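## Task

Find the yellow foam block on one of the desks and set it inside the tote near the door so that no part of it sticks out past the tote's rim. The block must stay there without the robot holding it. The robot must not tip over or be left leaning.

## Robot and tools

ROBOT. A Hello Robot Stretch 3 with a single arm. It has a two-wheel base (0.33 m long, 0.34 m wide), a lift that rides up a mast, and a telescoping arm that reaches out to the robot's right side. The base cannot move sideways, so you bring the gripper forward or back by driving. Turning in place pivots about the point between the wheels, 0.05 m behind the front edge. With the arm retracted and the wrist folded, a turn sweeps a 0.28 m radius. An unfolded, level wrist reaches beyond that. The head carries head_camera and nav_camera, both aimed by head_pan_rad and head_tilt_rad. wrist_camera rides on the gripper.

FRAMES. Base frame: origin on the floor midway between the drive wheels, x forward, y left, z up. hand_pose is reported in this frame, at the point where closed fingertips meet. With all wrist joints at 0, the hand's x axis is up, its y axis points back toward the mast, and its z axis points to the rear. The odometry frame is the base frame as it was at scene start. Heading is positive to the left and runs from -3.142 to 3.142.

execute_actions takes "actions", a list run in order. An empty list just returns the current state and images. Each action can have "robot", "steps" (1 to 450 control steps at 30 per second, default 1) and "until" (only together with steps). An action holding only steps simply waits. If any action is malformed or out of range, the whole call is rejected and nothing in it runs.
"robot" can take three forms:
- A single command with any of these parts. "base": exactly one of {"translate_m": d} or {"rotate_rad": d}. Both are relative offsets, measured from wherever the base is when that command begins. translate_m is in metres, forward positive, |d| at most 1. rotate_rad is in radians, counter-clockwise (left) positive, |d| at most 3.2. "joints": absolute targets by name. Any joint you leave out keeps its previous target. "contact_limits": {"arm_m": effort percent 1 to 100}, the effort at which that arm motion halts. Lower is gentler, but too low halts it immediately. It applies until the next arm_m command.
- A list of up to 8 such commands, with {"pause_s": s} (at most 15) allowed between them. They run in sequence, each starting once the previous one finished "done".
- {"stop": true}, which brakes everything and clears the queue.
Motions continue across later actions and while you are thinking. A new command takes over at once and throws away the rest of any older queue.

JOINT TARGETS (absolute, metres or radians): lift_m 0 to 1.1 (arm height); arm_m 0 to 0.52 (extension); wrist_yaw_rad -1.345 to 4.42 (0 points along the arm, positive swings toward the front, 3.0 folds it over the base); wrist_pitch_rad -1.57 to 0.451 (negative tips the fingers down); wrist_roll_rad -2.911 to 2.911; gripper_m -0.089 to 0.179 (larger is wider; the real fingertip gap is 0.007 to 0.025 m less than this, and 0 below 0.007); head_pan_rad -3.953 to 1.73 (-1.57 looks along the arm); head_tilt_rad -1.53 to 0.419 (negative looks down).

SPEED. The base only reaches full speed (0.30 m/s, 1.9 rad/s) when stowed: lift_m under 0.30, arm_m under 0.03 and wrist_yaw_rad over 2.54. Otherwise it is capped at 0.10 m/s and 0.63 rad/s.

GRIPPER. To grasp, command a value smaller than the object's width; smaller means a firmer squeeze, but squeezing too hard makes the stall guard ease off, and the object may slip. To let go, command at least 0.02 more than the value where the pads made contact. Neither the reading nor "done" proves you are holding the object, so check with the cameras.

SELF-COLLISION. Fold or unfold the wrist only with lift_m between 0.32 and 0.95, wrist_pitch_rad -0.4 and wrist_roll_rad near 0. Once it is folded, the lift may go down to 0.25. With wrist_yaw_rad below -0.4, keep wrist_pitch_rad at -0.5 or lower.

UNTIL. {"robot": {"status": "ended"}} fires once nothing is moving and no queue is running, or at once if that action's command is refused. Other checks use comparisons like "lift_m": [">", 0.3] or "base_status": ["!=", "moving"]. Available operators are =, !=, <, <=, > and >=. Joint values compare at 3 decimals; translate_m and rotate_rad compare at 4. Because "done" means within tolerance, don't wait on an exact "=". {"any": {"status": "ended"}} fires when the first motion or queue ends.

RESULTS. Each result shows one instant, plus one image per camera. base_status shows how far the base has moved (from the wheels) and its goal. joint_goals, joint_status, measured_speeds and motor_effort follow; efforts are percentages, the bracket is the peak, and readings are rough. The refusals, queue and queue_left lines also appear. Status words: moving, done, off_target (came to rest away from its goal, may still push), contact_stop (lift or arm pushed hard, stopped and went slack), time_out, stopped, not_commanded, torque_fault (a wrist servo shut off for about 10 s and goes limp). Lines starting "refused:", "dropped:" or "replaced:" explain those outcomes. robot.on_its_own shows targets the robot changed itself, slack or off joints, and any base_tilt lean of 3 degrees or more. lidar_m gives 12 distances in 30 degree sectors, counter-clockwise from straight ahead, in a plane 0.17 m above the floor; it sees table legs, not tabletops. wrist_depth_mm and head_depth_mm are 7x7 grids of median depth.

zoom_image: "camera" (head_camera, nav_camera or wrist_camera) and "region" [x0, y0, x1, y1] in pixels of that camera's latest image, at most 504 by 504. It returns a closer look.

finished_scene: "scene", the number of the current scene. Call it only after every motion has ended and the object sits in the tote on its own, not held by the gripper.

AVOID. Don't drop, slam or shove things, and don't push hard. Pushing against something rigid with the gripper higher than about 0.45 m can tip the robot, and a second push after a contact_stop is riskier still. Don't drive while the gripper holds or hooks something fixed. If the base snags or leans, reverse the last move in small steps, take the gripper off what it presses on, and lower lift_m to about 0.2 if it stays tilted. Avoid long hard loads on the wrist servos.

Each tool is called after ">>>" as name(argument=value, ...) on one line, values as JSON.

## Session

>>> execute_actions(actions=[])

Scene clock: 0.00 s.
robot.base_odometry: x=+0.000 y=+0.000 heading=+0.000 (m, m, rad; robot's odometry frame)
robot.turned_by_wheels: +0.000 (rad since the last result)
robot.turned_by_imu: +0.000 (rad since the last result)
robot.base_tilt: forward=+0.5 right=+0.2 (deg)
robot.lidar_m: 1.04 1.19 2.04 2.09 0.82 0.71 0.71 0.81 1.38 1.47 1.21 1.04
robot.head_depth_mm: 975 963 949 932 921 907 899 / 1013 1001 984 964 951 937 921 / 1049 1031 1010 990 985 972 953 / 1089 1070 1033 1019 1021 996 984 / 1133 1114 1070 1057 1054 1037 1025 / 1178 1157 1112 1100 1098 1077 1058 / 1237 1207 1159 1149 1137 1120 1099
robot.base_status: not_commanded
robot.joint_positions: lift_m=+0.534 arm_m=-0.001 wrist_yaw_rad=+2.841 wrist_pitch_rad=-0.371 wrist_roll_rad=-0.008 gripper_m=+0.037 head_pan_rad=-0.014 head_tilt_rad=+0.001
robot.joint_goals: lift_m=+0.534 arm_m=-0.001 wrist_yaw_rad=+2.841 wrist_pitch_rad=-0.371 wrist_roll_rad=-0.008 gripper_m=+0.037 head_pan_rad=-0.014 head_tilt_rad=+0.001
robot.joint_status: lift_m=not_commanded arm_m=not_commanded wrist_yaw_rad=not_commanded wrist_pitch_rad=not_commanded wrist_roll_rad=not_commanded gripper_m=not_commanded head_pan_rad=not_commanded head_tilt_rad=not_commanded
robot.measured_speeds: translate_m=+0.000 rotate_rad=+0.000 lift_m=+0.000 arm_m=+0.000 wrist_yaw_rad=+0.000 wrist_pitch_rad=+0.000 wrist_roll_rad=+0.000 head_pan_rad=+0.000 head_tilt_rad=+0.000
robot: refusals=0 queue=idle queue_left=0
robot.motor_effort: left_wheel=+0 right_wheel=+0 lift_m=+30 arm_m=+0 wrist_yaw_rad=+1 wrist_pitch_rad=+7 wrist_roll_rad=+0 gripper_m=+0 head_pan_rad=+0 head_tilt_rad=+2 (%)
robot.hand_pose: x=+0.0470 y=+0.0753 z=+0.5569 quat_wxyz=(+0.233, +0.704, +0.026, +0.671) (m; robot's base frame)
robot.wrist_depth_mm: - - - - - - - / - - - - - - - / - - - - - - - / - - - - - - - / - 910 - - - - - / - 812 799 832 906 964 940 / 631 665 693 709 754 798 831
pictures: head_camera (sideways: a quarter turn clockwise sets it upright), nav_camera (sideways: a quarter turn counterclockwise sets it upright), wrist_camera
Images, in order (width x height): head_camera 896x504, nav_camera 672x504, wrist_camera 644x364.

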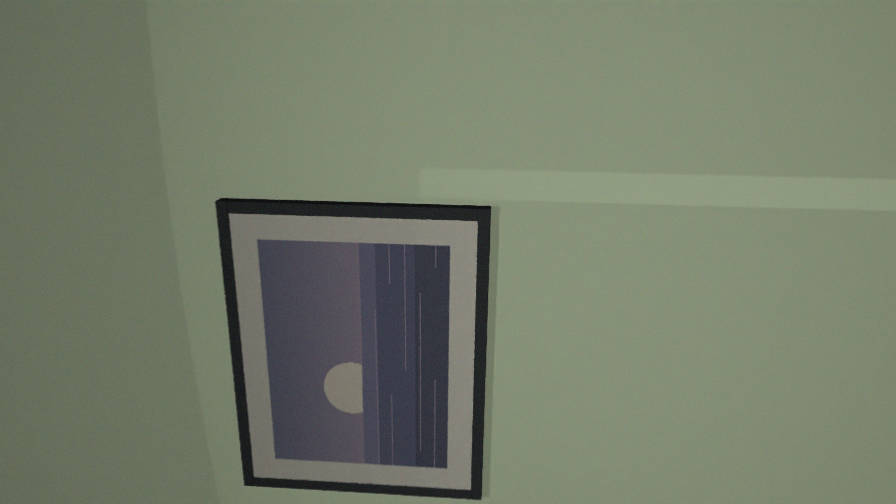

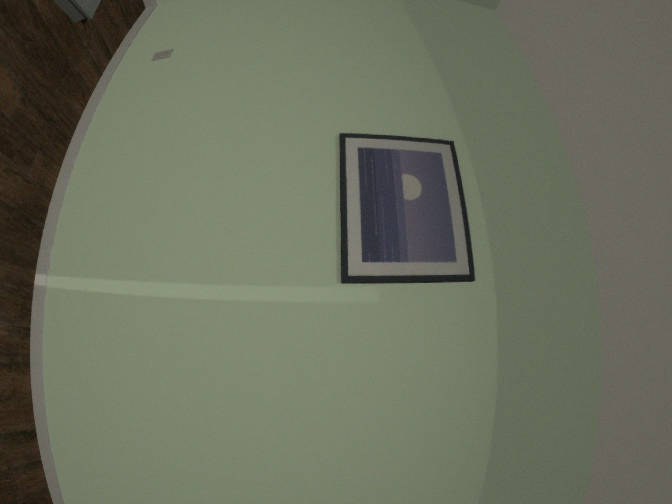

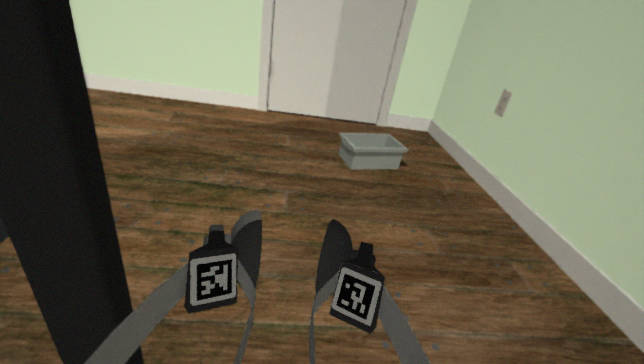

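Tote is to the left-front. Look behind.

>>> execute_actions(actions=[{"robot":{"joints":{"head_pan_rad":-3.1,"head_tilt_rad":-0.5}},"steps":450,"until":{"robot":{"status":"ended"}}}])

Scene clock: 2.23 s.
robot.base_odometry: x=+0.000 y=+0.000 heading=+0.000 (m, m, rad; robot's odometry frame)
robot.turned_by_wheels: +0.000 (rad since the last result)
robot.turned_by_imu: +0.000 (rad since the last result)
robot.base_tilt: forward=+0.8 right=+0.2 (deg)
robot.lidar_m: 1.03 1.19 2.03 2.08 0.82 0.71 0.71 0.81 1.39 1.46 1.21 1.04
robot.head_depth_mm: 550 588 630 681 738 807 898 / 568 610 657 713 775 856 942 / 591 635 686 744 817 905 1010 / 613 661 717 781 860 963 1080 / 638 689 752 824 912 1024 1165 / 665 724 786 874 969 1090 1244 / 695 756 828 921 1037 1176 1298
robot.base_status: not_commanded
robot.joint_positions: lift_m=+0.534 arm_m=-0.001 wrist_yaw_rad=+2.841 wrist_pitch_rad=-0.371 wrist_roll_rad=-0.008 gripper_m=+0.037 head_pan_rad=-3.093 head_tilt_rad=-0.494
robot.joint_goals: lift_m=+0.534 arm_m=-0.001 wrist_yaw_rad=+2.841 wrist_pitch_rad=-0.371 wrist_roll_rad=-0.008 gripper_m=+0.037 head_pan_rad=-3.100 head_tilt_rad=-0.500
robot.joint_status: lift_m=not_commanded arm_m=not_commanded wrist_yaw_rad=not_commanded wrist_pitch_rad=not_commanded wrist_roll_rad=not_commanded gripper_m=not_commanded head_pan_rad=done head_tilt_rad=done
robot.measured_speeds: translate_m=+0.000 rotate_rad=+0.000 lift_m=+0.000 arm_m=+0.000 wrist_yaw_rad=+0.000 wrist_pitch_rad=+0.000 wrist_roll_rad=+0.000 head_pan_rad=+0.000 head_tilt_rad=+0.000
robot: refusals=0 queue=done queue_left=0
robot.motor_effort: left_wheel=+0(0) right_wheel=+0(1) lift_m=+30(30) arm_m=-1(0) wrist_yaw_rad=+1(1) wrist_pitch_rad=+7(6) wrist_roll_rad=+0(0) gripper_m=+0(1) head_pan_rad=-3(36) head_tilt_rad=-4(43) (%)
robot.hand_pose: x=+0.0470 y=+0.0753 z=+0.5569 quat_wxyz=(+0.233, +0.704, +0.026, +0.671) (m; robot's base frame)
robot.wrist_depth_mm: - - - - - - - / - - - - - - - / - - - - - - - / - - - - - - - / - 927 - - - - - / - 792 806 842 897 967 924 / 627 672 694 713 749 797 831
pictures: head_camera (sideways: a quarter turn clockwise sets it upright), nav_camera (sideways: a quarter turn counterclockwise sets it upright), wrist_camera
camera_calibration (this result's frames):
head_camera: T_world_to_cam=[[0.402902, 0.0540272, -0.913647, 1.20222], [0.134489, -0.990915, 0.000710849, 0.0065488], [-0.905308, -0.123162, -0.406508, 0.492355], [0, 0, 0, 1]] pos_world=[-0.0395248, 0.00217599, 1.29854]
nav_camera: T_world_to_cam=[[-0.425756, -0.00504382, 0.904824, -1.13598], [-0.0648152, 0.997586, -0.0249372, 0.083194], [-0.902514, -0.0692635, -0.425055, 0.516568], [0, 0, 0, 1]] pos_world=[-0.0120474, -0.0529435, 1.2495]
wrist_camera: T_world_to_cam=[[0.947639, -0.275651, 0.161233, -0.12948], [-0.000164364, -0.505312, -0.862937, 0.551908], [0.319342, 0.817726, -0.478899, 0.348866], [0, 0, 0, 1]] pos_world=[0.0113832, -0.0420828, 0.66421]
Images, in order (width x height): head_camera 896x504, nav_camera 672x504, wrist_camera 644x364.

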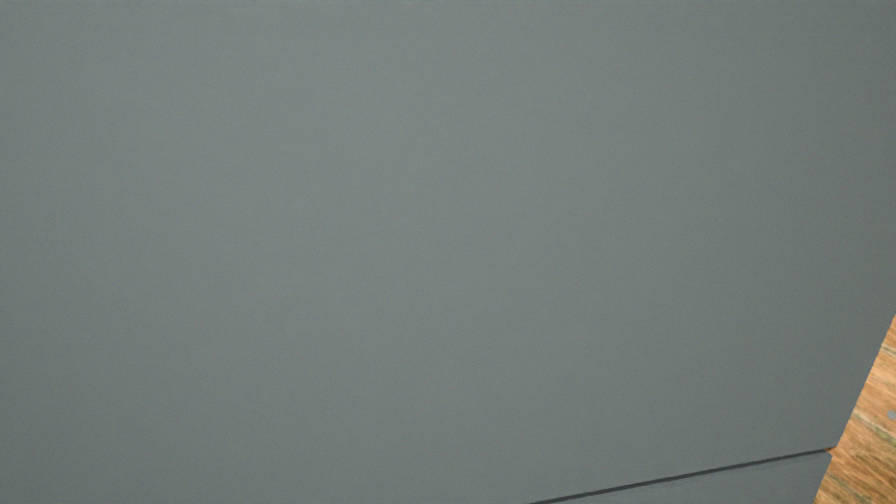

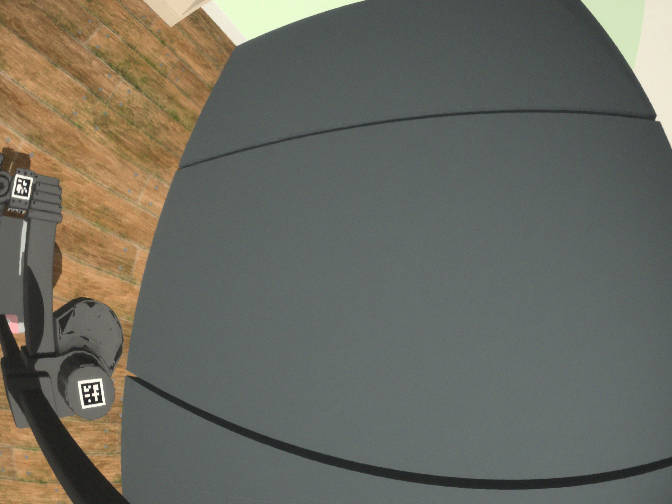

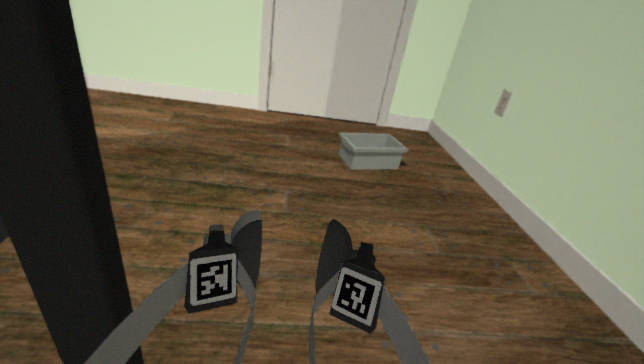

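>>> execute_actions(actions=[{"robot":{"joints":{"head_pan_rad":-1.7,"head_tilt_rad":-0.4,"lift_m":0.27}},"steps":450,"until":{"robot":{"head_pan_rad_status":"done"}}}])

>>> execute_actions(actions=[{"robot":{"joints":{"head_pan_rad":1.7}},"steps":450,"until":{"robot":{"status":"ended"}}}])

Scene clock: 3.77 s.
robot.base_odometry: x=+0.000 y=+0.000 heading=+0.000 (m, m, rad; robot's odometry frame)
robot.turned_by_wheels: +0.000 (rad since the last result)
robot.turned_by_imu: +0.000 (rad since the last result)
robot.base_tilt: forward=+0.8 right=+0.3 (deg)
robot.lidar_m: 1.04 1.19 2.04 2.09 0.82 0.71 0.71 0.81 1.38 1.47 1.21 1.04
robot.head_depth_mm: 1376 1444 1494 1571 1653 1702 1445 / 1388 1473 1537 1624 1687 1687 1435 / 1408 1498 1549 1661 1734 1677 1443 / 1447 1522 1606 1699 1790 1675 1440 / 1466 1559 1632 1693 1715 1725 1431 / 1497 1596 1696 1832 1982 1794 1443 / 1537 1635 1740 1872 1981 1809 1444
robot.base_status: not_commanded
robot.joint_positions: lift_m=+0.422 arm_m=-0.001 wrist_yaw_rad=+2.841 wrist_pitch_rad=-0.371 wrist_roll_rad=-0.008 gripper_m=+0.037 head_pan_rad=-1.707 head_tilt_rad=-0.409
robot.joint_goals: lift_m=+0.270 arm_m=-0.001 wrist_yaw_rad=+2.841 wrist_pitch_rad=-0.371 wrist_roll_rad=-0.008 gripper_m=+0.037 head_pan_rad=-1.700 head_tilt_rad=-0.400
robot.joint_status: lift_m=moving arm_m=not_commanded wrist_yaw_rad=not_commanded wrist_pitch_rad=not_commanded wrist_roll_rad=not_commanded gripper_m=not_commanded head_pan_rad=done head_tilt_rad=done
robot.measured_speeds: translate_m=+0.000 rotate_rad=+0.000 lift_m=-0.110 arm_m=+0.000 wrist_yaw_rad=+0.000 wrist_pitch_rad=+0.000 wrist_roll_rad=+0.000 head_pan_rad=+0.000 head_tilt_rad=+0.000
robot: refusals=0 queue=running queue_left=0
robot.motor_effort: left_wheel=+0(0) right_wheel=+0(0) lift_m=+15(30) arm_m=-1(1) wrist_yaw_rad=+1(1) wrist_pitch_rad=+7(7) wrist_roll_rad=+0(0) gripper_m=+0(0) head_pan_rad=+4(36) head_tilt_rad=+6(22) (%)
robot.hand_pose: x=+0.0470 y=+0.0753 z=+0.4450 quat_wxyz=(+0.234, +0.704, +0.026, +0.671) (m; robot's base frame)
robot.wrist_depth_mm: - - - - - - - / - - - - - - - / - - - - - - - / - 968 - - - - - / - 778 844 887 944 - 969 / - 673 650 704 763 810 844 / 516 556 573 598 636 662 703
pictures: head_camera (sideways: a quarter turn clockwise sets it upright), nav_camera (sideways: a quarter turn counterclockwise sets it upright), wrist_camera
camera_calibration (this result's frames):
head_camera: T_world_to_cam=[[0.0103497, 0.327616, -0.944754, 1.24521], [0.998699, -0.0505659, -0.00659432, 0.0107879], [-0.0499328, -0.943457, -0.327713, 0.384595], [0, 0, 0, 1]] pos_world=[-0.00445754, -0.0445576, 1.30253]
nav_camera: T_world_to_cam=[[-0.0627961, -0.341726, 0.937699, -1.18109], [-0.992737, 0.117987, -0.0234839, 0.086965], [-0.102611, -0.932364, -0.346653, 0.409661], [0, 0, 0, 1]] pos_world=[0.0542011, -0.031918, 1.25156]
wrist_camera: T_world_to_cam=[[0.94764, -0.275648, 0.161233, -0.111425], [-0.000169332, -0.505328, -0.862927, 0.45527], [0.31934, 0.817717, -0.478916, 0.295248], [0, 0, 0, 1]] pos_world=[0.0113832, -0.0420829, 0.552229]
Images, in order (width x height): head_camera 896x504, nav_camera 672x504, wrist_camera 644x364.

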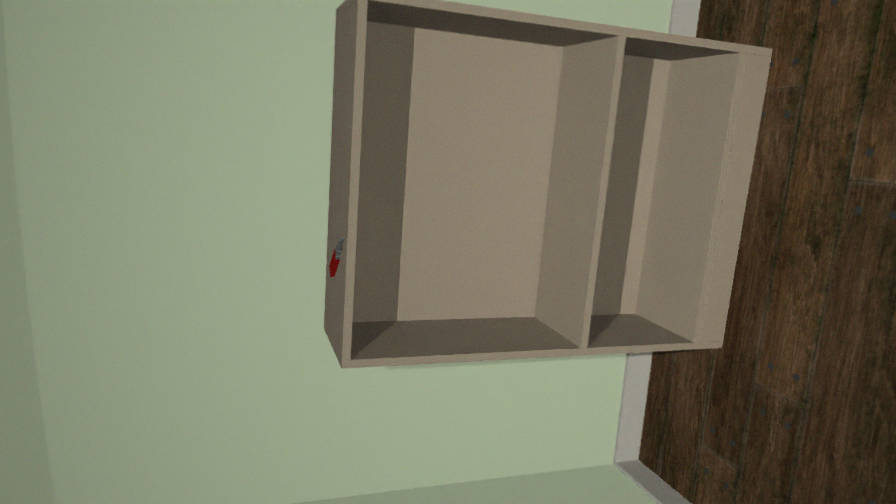

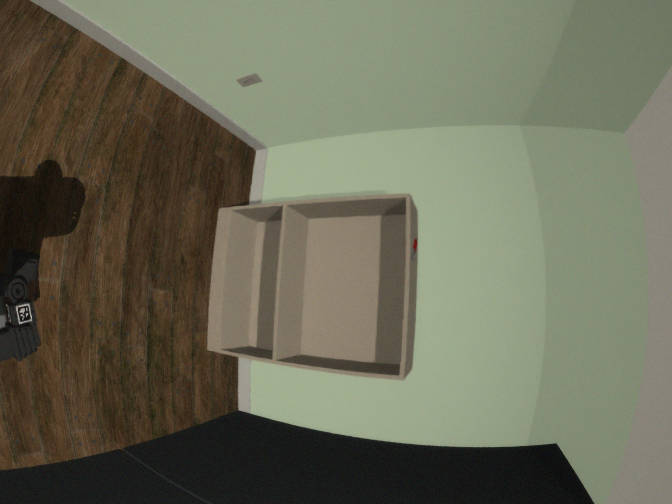

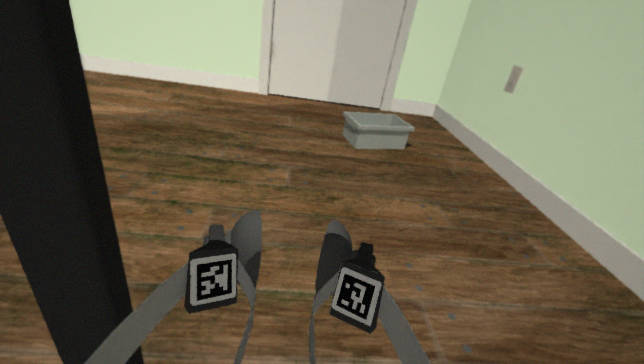

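Scene clock: 5.97 s.
robot.base_odometry: x=+0.000 y=+0.000 heading=+0.000 (m, m, rad; robot's odometry frame)
robot.turned_by_wheels: +0.000 (rad since the last result)
robot.turned_by_imu: +0.000 (rad since the last result)
robot.base_tilt: forward=+0.7 right=+0.2 (deg)
robot.lidar_m: 1.03 1.19 2.04 2.09 0.82 0.71 0.71 0.81 1.39 1.46 1.21 1.04
robot.head_depth_mm: 1747 1827 1929 2042 2157 1802 1436 / 1817 1917 2018 2160 2265 1829 1432 / 1899 2005 2146 2302 2333 1812 1448 / 2007 2102 2258 2397 2492 1810 1430 / 2032 2182 2296 1354 1447 1549 1432 / 980 1025 1086 1154 1236 1343 1387 / - - - - - - -
robot.base_status: not_commanded
robot.joint_positions: lift_m=+0.271 arm_m=-0.001 wrist_yaw_rad=+2.841 wrist_pitch_rad=-0.372 wrist_roll_rad=-0.008 gripper_m=+0.037 head_pan_rad=+1.693 head_tilt_rad=-0.408
robot.joint_goals: lift_m=+0.270 arm_m=-0.001 wrist_yaw_rad=+2.841 wrist_pitch_rad=-0.372 wrist_roll_rad=-0.008 gripper_m=+0.037 head_pan_rad=+1.700 head_tilt_rad=-0.400
robot.joint_status: lift_m=done arm_m=not_commanded wrist_yaw_rad=not_commanded wrist_pitch_rad=not_commanded wrist_roll_rad=not_commanded gripper_m=not_commanded head_pan_rad=done head_tilt_rad=done
robot.measured_speeds: translate_m=+0.000 rotate_rad=+0.000 lift_m=+0.000 arm_m=+0.000 wrist_yaw_rad=+0.000 wrist_pitch_rad=+0.000 wrist_roll_rad=+0.000 head_pan_rad=+0.000 head_tilt_rad=+0.000
robot: refusals=0 queue=done queue_left=0
robot.motor_effort: left_wheel=+0(0) right_wheel=+0(0) lift_m=+15(15) arm_m=-1(1) wrist_yaw_rad=+1(1) wrist_pitch_rad=+7(7) wrist_roll_rad=+0(0) gripper_m=+0(1) head_pan_rad=+3(37) head_tilt_rad=+6(6) (%)
robot.hand_pose: x=+0.0469 y=+0.0752 z=+0.2938 quat_wxyz=(+0.234, +0.704, +0.026, +0.670) (m; robot's base frame)
robot.wrist_depth_mm: - - - - - - - / - - - - - - - / - 945 - - - - - / - 707 761 818 917 - 945 / - 563 616 656 680 743 805 / - 493 489 513 559 584 629 / - - - 437 468 487 518
pictures: head_camera (sideways: a quarter turn clockwise sets it upright), nav_camera (sideways: a quarter turn counterclockwise sets it upright), wrist_camera
camera_calibration (this result's frames):
head_camera: T_world_to_cam=[[0.0736807, -0.319204, -0.944817, 1.24491], [-0.978469, -0.206289, -0.00661088, 0.0228703], [-0.192795, 0.924961, -0.327531, 0.38523], [0, 0, 0, 1]] pos_world=[0.00492226, 0.045776, 1.30254]
nav_camera: T_world_to_cam=[[-0.0265806, 0.346248, 0.937766, -1.1814], [0.989931, 0.139588, -0.0234804, 0.0748661], [-0.139031, 0.9277, -0.346472, 0.409648], [0, 0, 0, 1]] pos_world=[-0.0485609, 0.0185779, 1.25157]
wrist_camera: T_world_to_cam=[[0.947661, -0.275583, 0.161225, -0.0870501], [-0.000279478, -0.505681, -0.86272, 0.324747], [0.319279, 0.817521, -0.479291, 0.22301], [0, 0, 0, 1]] pos_world=[0.0113822, -0.0420863, 0.401087]
Images, in order (width x height): head_camera 896x504, nav_camera 672x504, wrist_camera 644x364.

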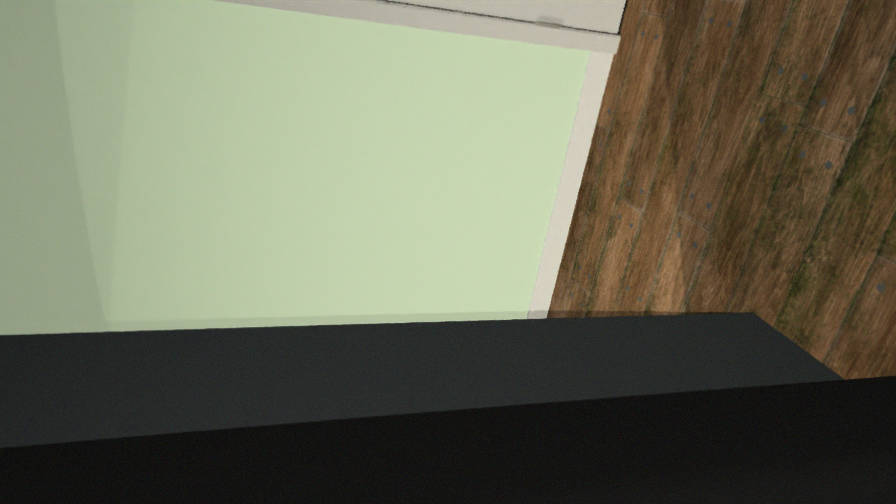

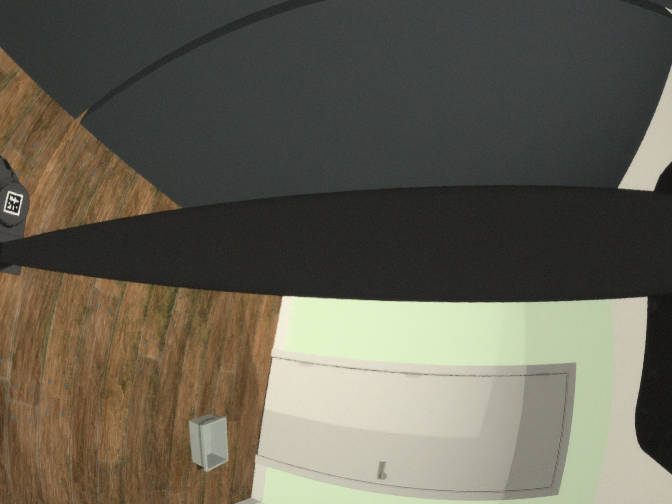

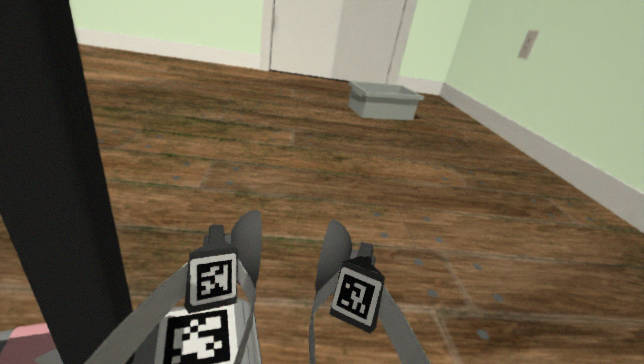

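>>> execute_actions(actions=[{"robot":[{"base":{"rotate_rad":1.49},"joints":{"head_pan_rad":0.3}},{"base":{"translate_m":1.0}},{"base":{"translate_m":0.63}},{"base":{"rotate_rad":1.39}}],"steps":450,"until":{"robot":{"status":"ended"}}}])

Scene clock: 19.70 s.
robot.base_odometry: x=+0.132 y=+1.625 heading=+2.880 (m, m, rad; robot's odometry frame)
robot.turned_by_wheels: +2.880 (rad since the last result)
robot.turned_by_imu: +2.880 (rad since the last result)
robot.base_tilt: forward=+0.6 right=+0.3 (deg)
robot.lidar_m: 1.83 0.68 0.64 1.61 1.88 1.36 1.31 0.68 0.48 0.47 0.51 0.70
robot.head_depth_mm: 2873 3023 3242 3295 2537 1829 1442 / 2956 3113 3244 3478 2442 1839 1432 / 3100 3253 3426 3609 2484 1813 1442 / 3265 3399 3576 3648 2477 1811 1432 / 3318 3484 3306 3154 2247 1151 1240 / 724 753 788 827 867 909 964 / 623 642 667 693 724 753 787
robot.base_status: done (rotate_rad +1.3899 of +1.3900)
robot.joint_positions: lift_m=+0.271 arm_m=-0.001 wrist_yaw_rad=+2.841 wrist_pitch_rad=-0.372 wrist_roll_rad=-0.008 gripper_m=+0.037 head_pan_rad=+0.307 head_tilt_rad=-0.407
robot.joint_goals: lift_m=+0.270 arm_m=-0.001 wrist_yaw_rad=+2.841 wrist_pitch_rad=-0.372 wrist_roll_rad=-0.008 gripper_m=+0.037 head_pan_rad=+0.300 head_tilt_rad=-0.400
robot.joint_status: lift_m=done arm_m=not_commanded wrist_yaw_rad=not_commanded wrist_pitch_rad=not_commanded wrist_roll_rad=not_commanded gripper_m=not_commanded head_pan_rad=done head_tilt_rad=done
robot.measured_speeds: translate_m=+0.000 rotate_rad=+0.000 lift_m=+0.000 arm_m=+0.000 wrist_yaw_rad=+0.000 wrist_pitch_rad=+0.000 wrist_roll_rad=+0.000 head_pan_rad=+0.000 head_tilt_rad=+0.000
robot: refusals=0 queue=done queue_left=0
robot.motor_effort: left_wheel=-2(10) right_wheel=+2(9) lift_m=+15(15) arm_m=-1(1) wrist_yaw_rad=+1(1) wrist_pitch_rad=+7(7) wrist_roll_rad=+0(0) gripper_m=-1(0) head_pan_rad=-3(38) head_tilt_rad=+5(6) (%)
robot.hand_pose: x=+0.0469 y=+0.0752 z=+0.2937 quat_wxyz=(+0.234, +0.704, +0.026, +0.670) (m; robot's base frame)
robot.wrist_depth_mm: - - - - 652 584 640 / - - - - 660 637 732 / - 929 - - 682 703 - / - 720 761 828 730 800 - / - 567 626 656 684 737 812 / - 490 489 516 563 590 633 / - - - 437 465 483 515
pictures: head_camera (sideways: a quarter turn clockwise sets it upright), nav_camera (sideways: a quarter turn counterclockwise sets it upright), wrist_camera
camera_calibration (this result's frames):
head_camera: T_world_to_cam=[[-0.299344, -0.130856, -0.94513, 1.24759], [-0.382717, 0.923841, -0.00669316, 0.0193433], [0.874026, 0.359714, -0.326627, 0.377545], [0, 0, 0, 1]] pos_world=[0.0508779, 0.00957627, 1.30258]
nav_camera: T_world_to_cam=[[0.334595, 0.0895347, 0.938099, -1.18404], [0.31929, -0.947367, -0.023463, 0.0789344], [0.886623, 0.307376, -0.345572, 0.40222], [0, 0, 0, 1]] pos_world=[0.0143542, 0.0571599, 1.25159]
wrist_camera: T_world_to_cam=[[0.947667, -0.275563, 0.161223, -0.0870513], [-0.00031363, -0.50579, -0.862657, 0.324675], [0.319261, 0.81746, -0.479407, 0.223064], [0, 0, 0, 1]] pos_world=[0.0113819, -0.0421165, 0.401056]
Images, in order (width x height): head_camera 896x504, nav_camera 672x504, wrist_camera 644x364.

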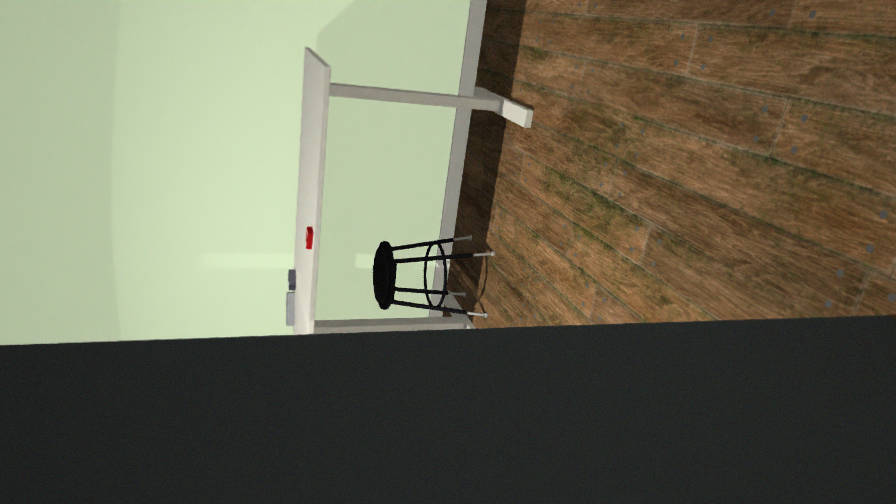

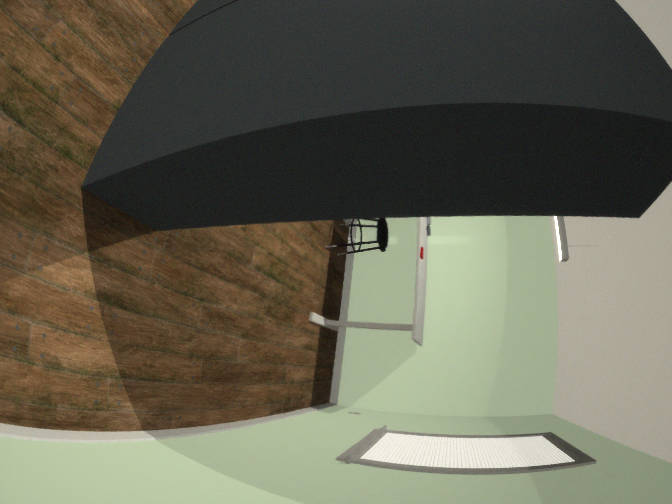

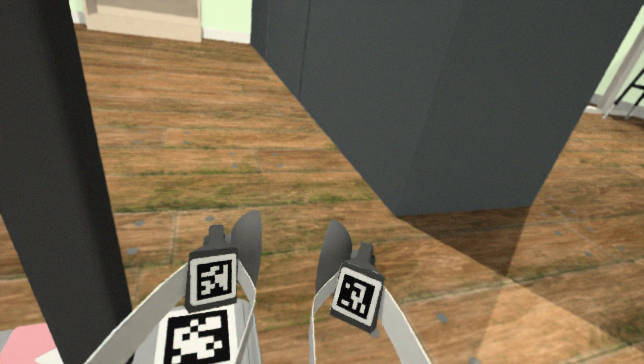

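>>> execute_actions(actions=[{"robot":[{"base":{"translate_m":1.0},"joints":{"head_pan_rad":1.1,"head_tilt_rad":-0.3}},{"base":{"translate_m":0.5}}],"steps":450,"until":{"robot":{"status":"ended"}}}])

Scene clock: 28.13 s.
robot.base_odometry: x=-1.317 y=+2.013 heading=+2.880 (m, m, rad; robot's odometry frame)
robot.turned_by_wheels: +0.000 (rad since the last result)
robot.turned_by_imu: +0.008 (rad since the last result)
robot.base_tilt: forward=+0.7 right=+0.2 (deg)
robot.lidar_m: 1.52 1.53 1.95 2.45 1.53 0.79 1.84 0.69 0.50 0.48 0.50 0.68
robot.head_depth_mm: 2594 2626 2705 2117 2272 2032 1586 / 2912 3074 3115 3198 3033 2077 1587 / 3199 3337 3579 3773 3052 2080 1578 / 3121 3311 3381 3634 2997 2077 1585 / 2952 3193 3300 3424 2959 2059 1566 / 2903 2994 3140 3290 2985 2044 1567 / 2780 2910 2982 3199 2929 2048 1573
robot.base_status: done (translate_m +0.5000 of +0.5000)
robot.joint_positions: lift_m=+0.271 arm_m=-0.001 wrist_yaw_rad=+2.841 wrist_pitch_rad=-0.372 wrist_roll_rad=-0.008 gripper_m=+0.037 head_pan_rad=+1.093 head_tilt_rad=-0.309
robot.joint_goals: lift_m=+0.270 arm_m=-0.001 wrist_yaw_rad=+2.841 wrist_pitch_rad=-0.372 wrist_roll_rad=-0.008 gripper_m=+0.037 head_pan_rad=+1.100 head_tilt_rad=-0.300
robot.joint_status: lift_m=done arm_m=not_commanded wrist_yaw_rad=not_commanded wrist_pitch_rad=not_commanded wrist_roll_rad=not_commanded gripper_m=not_commanded head_pan_rad=done head_tilt_rad=done
robot.measured_speeds: translate_m=+0.000 rotate_rad=+0.000 lift_m=+0.000 arm_m=+0.000 wrist_yaw_rad=+0.000 wrist_pitch_rad=+0.000 wrist_roll_rad=+0.000 head_pan_rad=+0.000 head_tilt_rad=+0.000
robot: refusals=0 queue=done queue_left=0
robot.motor_effort: left_wheel=-2(8) right_wheel=+2(8) lift_m=+15(16) arm_m=+0(1) wrist_yaw_rad=+1(1) wrist_pitch_rad=+7(7) wrist_roll_rad=+0(0) gripper_m=+1(0) head_pan_rad=+4(35) head_tilt_rad=+6(20) (%)
robot.hand_pose: x=+0.0469 y=+0.0752 z=+0.2937 quat_wxyz=(+0.234, +0.704, +0.026, +0.670) (m; robot's base frame)
robot.wrist_depth_mm: - - - - - - - / - - - - - - - / - 977 - - - - - / - 695 756 817 904 - - / - 563 612 659 683 744 809 / - 496 489 510 558 594 625 / - - - 437 465 490 512
pictures: head_camera (sideways: a quarter turn clockwise sets it upright), nav_camera (sideways: a quarter turn counterclockwise sets it upright), wrist_camera
camera_calibration (this result's frames):
head_camera: T_world_to_cam=[[-0.0756783, -0.220807, -0.972377, 1.28182], [-0.923695, 0.382834, -0.0150444, 0.0335171], [0.375581, 0.897041, -0.232931, 0.25864], [0, 0, 0, 1]] pos_world=[0.0308258, 0.0381943, 1.30717]
nav_camera: T_world_to_cam=[[0.130096, 0.21708, 0.967446, -1.22112], [0.897034, -0.441434, -0.0215767, 0.0729572], [0.422379, 0.870639, -0.252157, 0.283474], [0, 0, 0, 1]] pos_world=[-0.0263155, 0.0504833, 1.25442]
wrist_camera: T_world_to_cam=[[0.947669, -0.275555, 0.161222, -0.0870495], [-0.000326746, -0.505832, -0.862632, 0.324658], [0.319253, 0.817437, -0.479452, 0.223078], [0, 0, 0, 1]] pos_world=[0.0113818, -0.0421169, 0.401049]
Images, in order (width x height): head_camera 896x504, nav_camera 672x504, wrist_camera 644x364.

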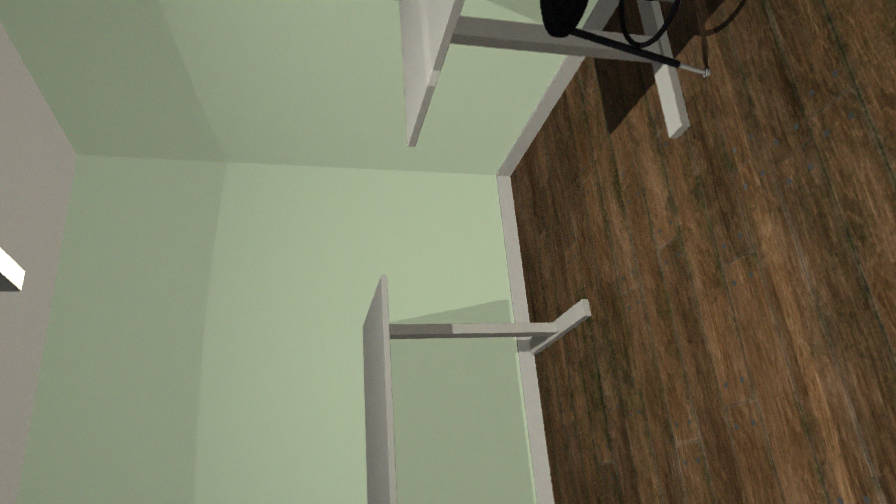

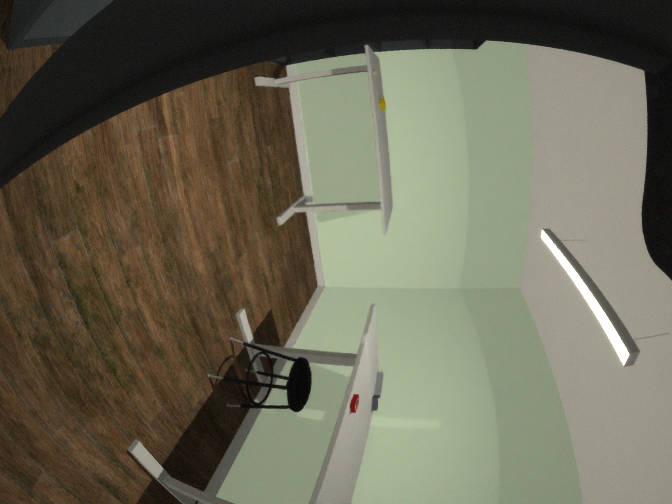

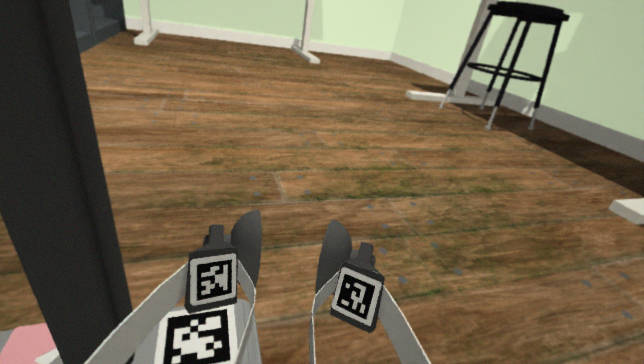

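>>> execute_actions(actions=[{"robot":[{"base":{"rotate_rad":1.56}},{"base":{"translate_m":1.0}},{"base":{"translate_m":1.0}},{"base":{"rotate_rad":1.57},"joints":{"head_pan_rad":-1.6,"head_tilt_rad":-0.5}},{"joints":{"lift_m":0.9,"wrist_pitch_rad":-0.4}}],"steps":450,"until":{"robot":{"queue_left":["=",0]}}}])

Scene clock: 43.00 s.
robot.base_odometry: x=-1.856 y=+0.087 heading=-0.274 (m, m, rad; robot's odometry frame)
robot.turned_by_wheels: +3.130 (rad since the last result)
robot.turned_by_imu: +3.130 (rad since the last result)
robot.base_tilt: forward=+0.5 right=+0.2 (deg)
robot.lidar_m: 1.08 0.86 0.91 2.49 2.16 1.40 1.51 1.85 1.15 1.28 0.93 0.71
robot.head_depth_mm: 1046 1130 1212 850 612 1578 1351 / 1050 1131 1209 848 611 1592 1343 / 1060 1135 1216 848 610 1592 1341 / 1059 1143 1227 847 610 1603 1348 / 1067 1141 1234 819 611 1603 1336 / 1072 1154 1237 849 611 1597 1335 / 1075 1161 1245 844 609 1135 1247
robot.base_status: done (rotate_rad +1.5699 of +1.5700)
robot.joint_positions: lift_m=+0.271 arm_m=+0.000 wrist_yaw_rad=+2.841 wrist_pitch_rad=-0.372 wrist_roll_rad=-0.008 gripper_m=+0.037 head_pan_rad=-1.593 head_tilt_rad=-0.494
robot.joint_goals: lift_m=+0.270 arm_m=+0.000 wrist_yaw_rad=+2.841 wrist_pitch_rad=-0.372 wrist_roll_rad=-0.008 gripper_m=+0.037 head_pan_rad=-1.600 head_tilt_rad=-0.500
robot.joint_status: lift_m=done arm_m=not_commanded wrist_yaw_rad=not_commanded wrist_pitch_rad=not_commanded wrist_roll_rad=not_commanded gripper_m=not_commanded head_pan_rad=done head_tilt_rad=done
robot.measured_speeds: translate_m=+0.000 rotate_rad=+0.000 lift_m=+0.000 arm_m=+0.000 wrist_yaw_rad=+0.000 wrist_pitch_rad=+0.000 wrist_roll_rad=+0.000 head_pan_rad=+0.000 head_tilt_rad=+0.000
robot: refusals=0 queue=running queue_left=0
robot.motor_effort: left_wheel=-1(10) right_wheel=+1(9) lift_m=+15(15) arm_m=-2(1) wrist_yaw_rad=+1(1) wrist_pitch_rad=+7(7) wrist_roll_rad=+0(0) gripper_m=+0(0) head_pan_rad=-3(34) head_tilt_rad=-5(27) (%)
robot.hand_pose: x=+0.0469 y=+0.0751 z=+0.2937 quat_wxyz=(+0.234, +0.704, +0.026, +0.670) (m; robot's base frame)
robot.wrist_depth_mm: - - - - - 705 729 / - - - - - 757 821 / - 936 - - - 815 883 / - 710 760 818 888 820 861 / - 575 616 661 691 689 665 / - 497 487 517 563 588 561 / - - - 439 464 486 503
pictures: head_camera (sideways: a quarter turn clockwise sets it upright), nav_camera (sideways: a quarter turn counterclockwise sets it upright), wrist_camera
camera_calibration (this result's frames):
head_camera: T_world_to_cam=[[-0.0253576, 0.406139, -0.913459, 1.20459], [0.99795, 0.0639961, 0.000750645, 0.00122986], [0.0587627, -0.911568, -0.406929, 0.487022], [0, 0, 0, 1]] pos_world=[0.000699372, -0.0453547, 1.29852]
nav_camera: T_world_to_cam=[[-0.0251208, -0.425463, 0.904627, -1.13816], [-0.999671, 0.00598619, -0.0249447, 0.0889063], [0.00519777, -0.904956, -0.425474, 0.511576], [0, 0, 0, 1]] pos_world=[0.0576264, -0.021826, 1.24949]
wrist_camera: T_world_to_cam=[[0.94767, -0.275552, 0.161221, -0.0870578], [-0.000333949, -0.505853, -0.86262, 0.324633], [0.319251, 0.817425, -0.479474, 0.223112], [0, 0, 0, 1]] pos_world=[0.0113819, -0.04215, 0.401046]
Images, in order (width x height): head_camera 896x504, nav_camera 672x504, wrist_camera 644x364.

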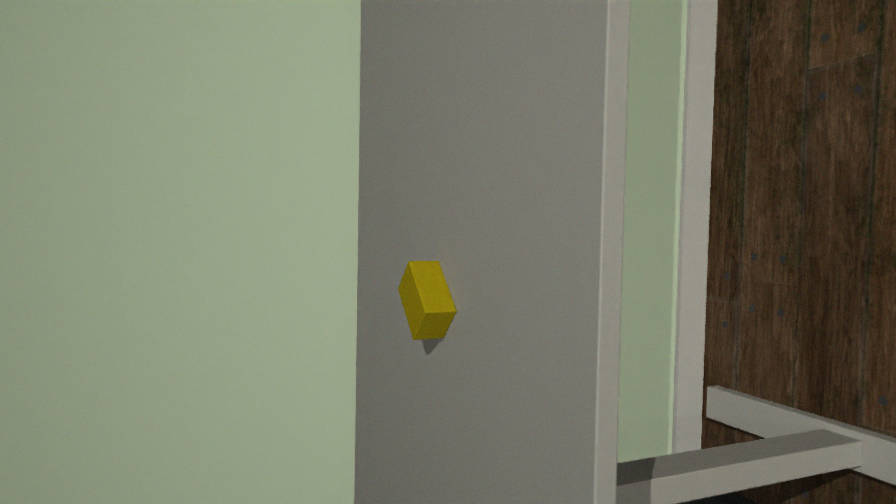

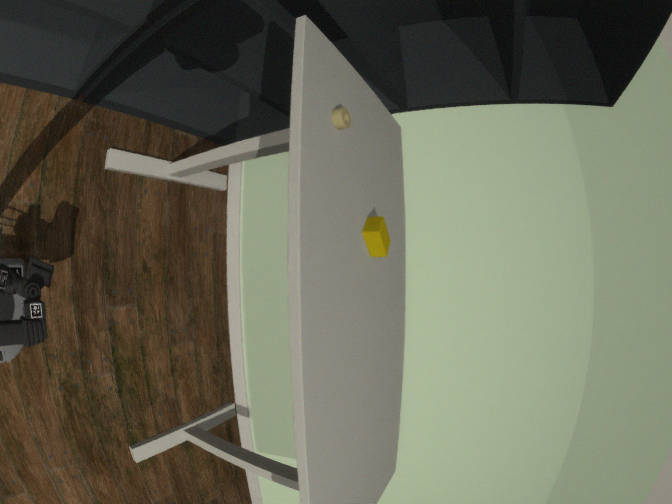

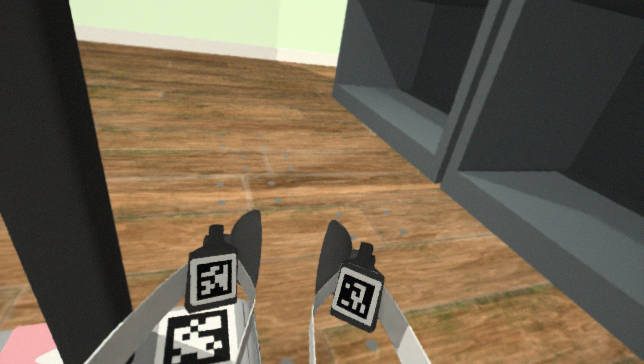

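>>> execute_actions(actions=[{"steps":450,"until":{"robot":{"status":"ended"}}},{"robot":[{"joints":{"wrist_yaw_rad":0.8,"gripper_m":0.179}},{"joints":{"lift_m":1.05,"wrist_pitch_rad":-0.2}}],"steps":450,"until":{"robot":{"status":"ended"}}}])

Scene clock: 53.60 s.
robot.base_odometry: x=-1.856 y=+0.087 heading=-0.274 (m, m, rad; robot's odometry frame)
robot.turned_by_wheels: +0.000 (rad since the last result)
robot.turned_by_imu: +0.001 (rad since the last result)
robot.base_tilt: forward=+0.5 right=+0.1 (deg)
robot.lidar_m: 1.07 0.86 0.91 2.49 2.16 1.40 1.51 1.85 1.15 1.28 0.93 0.71
robot.head_depth_mm: 1048 1134 1210 1058 - - - / 1052 1136 1217 - - - - / 1060 1142 1211 972 - - - / 1059 1141 1222 846 595 - - / 1067 1154 1230 - - - 1276 / 1076 1152 1243 973 - - 1337 / 1079 1166 1244 904 583 1089 1244
robot.base_status: done (rotate_rad +1.5699 of +1.5700)
robot.joint_positions: lift_m=+1.049 arm_m=+0.000 wrist_yaw_rad=+0.803 wrist_pitch_rad=-0.220 wrist_roll_rad=-0.008 gripper_m=+0.179 head_pan_rad=-1.593 head_tilt_rad=-0.494
robot.joint_goals: lift_m=+1.050 arm_m=+0.000 wrist_yaw_rad=+0.800 wrist_pitch_rad=-0.200 wrist_roll_rad=-0.008 gripper_m=+0.179 head_pan_rad=-1.600 head_tilt_rad=-0.500
robot.joint_status: lift_m=done arm_m=not_commanded wrist_yaw_rad=done wrist_pitch_rad=done wrist_roll_rad=not_commanded gripper_m=done head_pan_rad=done head_tilt_rad=done
robot.measured_speeds: translate_m=+0.000 rotate_rad=+0.000 lift_m=+0.000 arm_m=+0.000 wrist_yaw_rad=+0.000 wrist_pitch_rad=+0.000 wrist_roll_rad=+0.000 head_pan_rad=+0.000 head_tilt_rad=+0.000
robot: refusals=0 queue=done queue_left=0
robot.motor_effort: left_wheel=-2(2) right_wheel=+2(2) lift_m=+40(41) arm_m=-1(2) wrist_yaw_rad=-2(4) wrist_pitch_rad=+9(10) wrist_roll_rad=+0(0) gripper_m=+0(83) head_pan_rad=-3(3) head_tilt_rad=-4(4) (%)
robot.hand_pose: x=+0.1547 y=-0.3146 z=+1.1087 quat_wxyz=(+0.680, +0.345, -0.614, +0.205) (m; robot's base frame)
robot.wrist_depth_mm: 451 852 - - - 872 753 / 468 894 - - - 890 749 / 527 634 893 - - 903 778 / 494 579 698 717 816 878 796 / - - - 507 554 549 669 / - 847 959 431 414 479 481 / 690 696 - - 343 - 375
pictures: head_camera (sideways: a quarter turn clockwise sets it upright), nav_camera (sideways: a quarter turn counterclockwise sets it upright), wrist_camera
camera_calibration (this result's frames):
head_camera: T_world_to_cam=[[-0.025326, 0.406141, -0.913459, 1.20459], [0.997955, 0.0639184, 0.000750645, 0.00122983], [0.0586918, -0.911572, -0.406929, 0.487022], [0, 0, 0, 1]] pos_world=[0.000695841, -0.0453543, 1.29852]
nav_camera: T_world_to_cam=[[-0.0251539, -0.425462, 0.904627, -1.13816], [-0.99967, 0.00606401, -0.0249447, 0.0889063], [0.00512733, -0.904956, -0.425474, 0.511577], [0, 0, 0, 1]] pos_world=[0.0576247, -0.02183, 1.24949]
wrist_camera: T_world_to_cam=[[-0.69003, -0.705402, 0.162071, -0.310762], [-0.353616, 0.133187, -0.92586, 1.15642], [0.631518, -0.696182, -0.341345, 0.220447], [0, 0, 0, 1]] pos_world=[0.0552755, -0.219761, 1.19629]
Images, in order (width x height): head_camera 896x504, nav_camera 672x504, wrist_camera 644x364.

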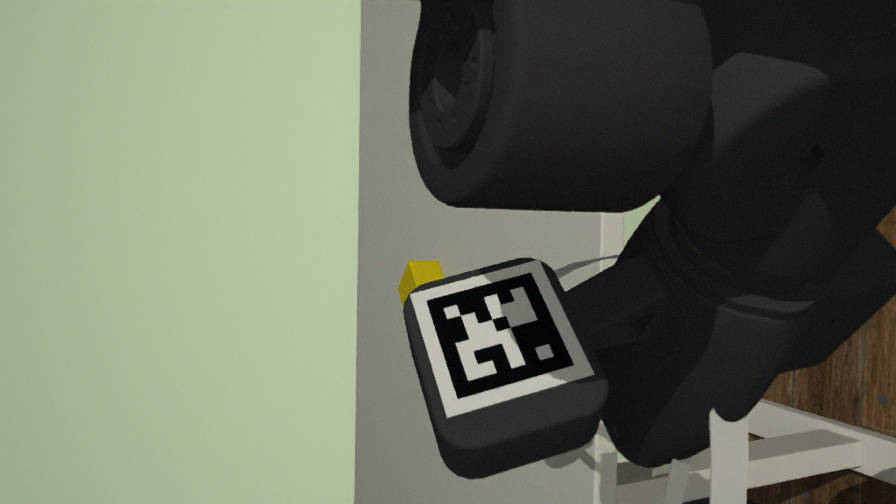

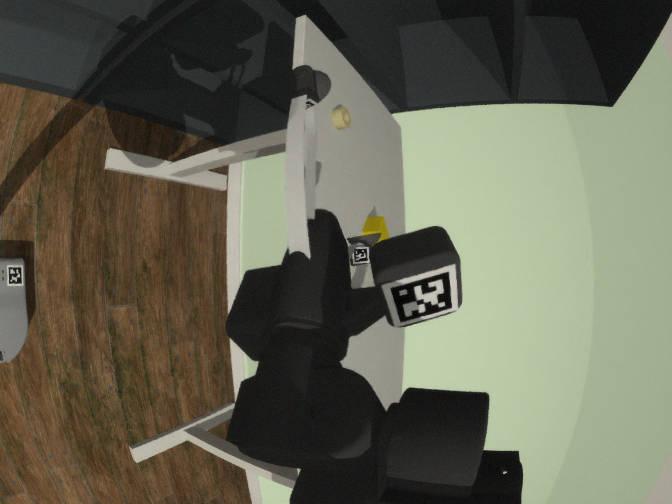

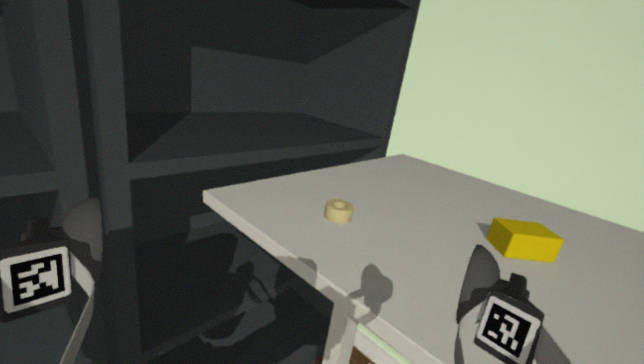

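>>> execute_actions(actions=[{"robot":[{"joints":{"wrist_yaw_rad":0.65,"arm_m":0.515,"lift_m":1.0}}],"steps":450,"until":{"robot":{"status":"ended"}}}])

Scene clock: 58.63 s.
robot.base_odometry: x=-1.856 y=+0.087 heading=-0.274 (m, m, rad; robot's odometry frame)
robot.turned_by_wheels: +0.000 (rad since the last result)
robot.turned_by_imu: +0.001 (rad since the last result)
robot.base_tilt: forward=+0.5 right=+0.3 (deg)
robot.lidar_m: 1.07 0.85 0.91 2.49 2.16 1.40 1.51 1.84 1.15 1.28 0.93 0.71
robot.head_depth_mm: 1046 1128 1177 797 610 1570 1348 / 1050 1134 - 847 611 1590 1344 / 1055 1141 - 849 609 1588 1343 / 1063 1137 1212 844 609 1615 1340 / 1067 1144 1230 822 610 1601 1343 / 1069 1155 1239 841 610 1604 1341 / 1075 1158 1249 845 610 1129 1241
robot.base_status: done (rotate_rad +1.5699 of +1.5700)
robot.joint_positions: lift_m=+1.001 arm_m=+0.515 wrist_yaw_rad=+0.651 wrist_pitch_rad=-0.220 wrist_roll_rad=-0.008 gripper_m=+0.179 head_pan_rad=-1.593 head_tilt_rad=-0.494
robot.joint_goals: lift_m=+1.000 arm_m=+0.515 wrist_yaw_rad=+0.650 wrist_pitch_rad=-0.200 wrist_roll_rad=-0.008 gripper_m=+0.179 head_pan_rad=-1.600 head_tilt_rad=-0.500
robot.joint_status: lift_m=done arm_m=done wrist_yaw_rad=done wrist_pitch_rad=done wrist_roll_rad=not_commanded gripper_m=done head_pan_rad=done head_tilt_rad=done
robot.measured_speeds: translate_m=+0.000 rotate_rad=+0.000 lift_m=+0.000 arm_m=+0.000 wrist_yaw_rad=+0.000 wrist_pitch_rad=+0.000 wrist_roll_rad=+0.000 head_pan_rad=+0.000 head_tilt_rad=+0.000
robot: refusals=0 queue=done queue_left=0
robot.motor_effort: left_wheel=-2(2) right_wheel=+2(2) lift_m=+15(41) arm_m=+3(10) wrist_yaw_rad=+0(3) wrist_pitch_rad=+9(10) wrist_roll_rad=+0(0) gripper_m=+0(0) head_pan_rad=-3(3) head_tilt_rad=-3(3) (%)
robot.hand_pose: x=+0.1270 y=-0.8544 z=+1.0599 quat_wxyz=(+0.694, +0.298, -0.638, +0.152) (m; robot's base frame)
robot.wrist_depth_mm: 779 835 667 587 495 428 376 / 781 850 715 608 506 445 386 / 527 665 731 640 530 454 398 / 429 464 510 575 535 468 407 / - 346 372 404 440 469 417 / - 270 290 309 329 384 385 / 216 227 237 244 264 - 300
pictures: head_camera (sideways: a quarter turn clockwise sets it upright), nav_camera (sideways: a quarter turn counterclockwise sets it upright), wrist_camera
camera_calibration (this result's frames):
head_camera: T_world_to_cam=[[-0.0252259, 0.406148, -0.913459, 1.20459], [0.997971, 0.0636725, 0.000750678, 0.00122969], [0.0584671, -0.911586, -0.40693, 0.487024], [0, 0, 0, 1]] pos_world=[0.000684666, -0.045353, 1.29852]
nav_camera: T_world_to_cam=[[-0.0252587, -0.425456, 0.904627, -1.13816], [-0.999669, 0.00631034, -0.0249447, 0.0889063], [0.00490434, -0.904957, -0.425474, 0.511579], [0, 0, 0, 1]] pos_world=[0.0576193, -0.0218426, 1.24949]
wrist_camera: T_world_to_cam=[[-0.788752, -0.592962, 0.162069, -0.594176], [-0.32927, 0.18491, -0.925953, 1.21453], [0.519087, -0.783712, -0.341093, -0.215308], [0, 0, 0, 1]] pos_world=[0.0430131, -0.745642, 1.14745]
Images, in order (width x height): head_camera 896x504, nav_camera 672x504, wrist_camera 644x364.

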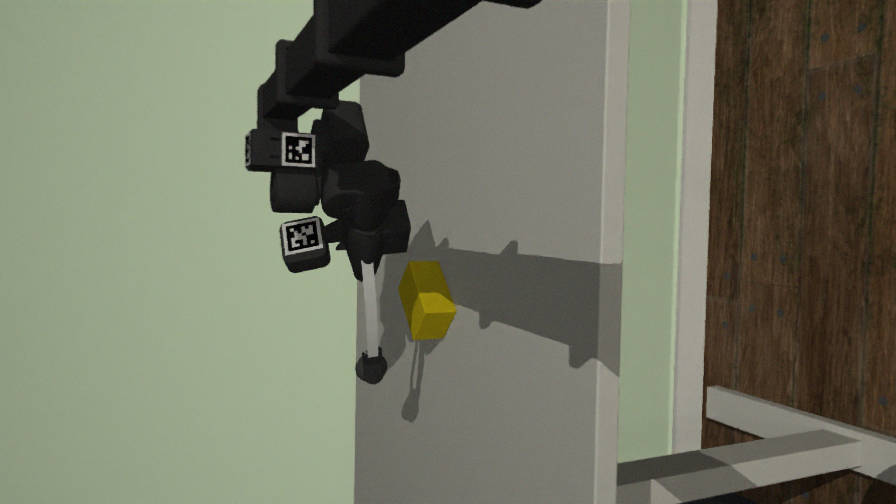

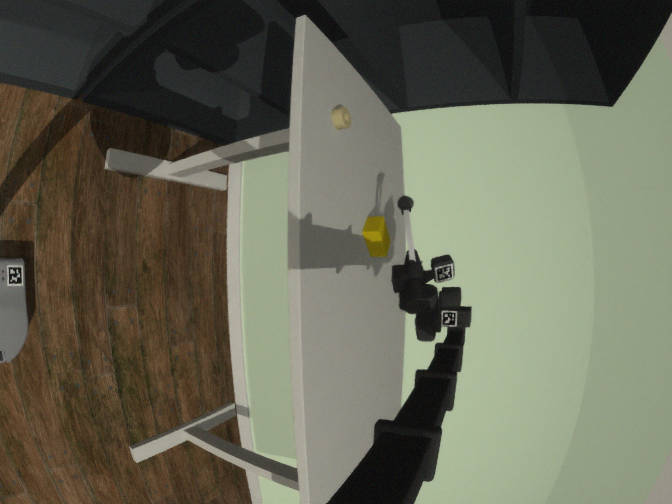

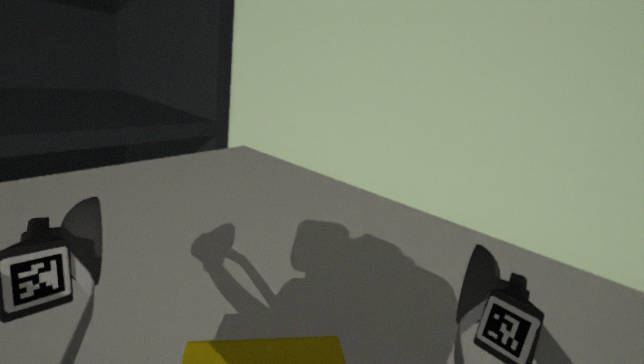

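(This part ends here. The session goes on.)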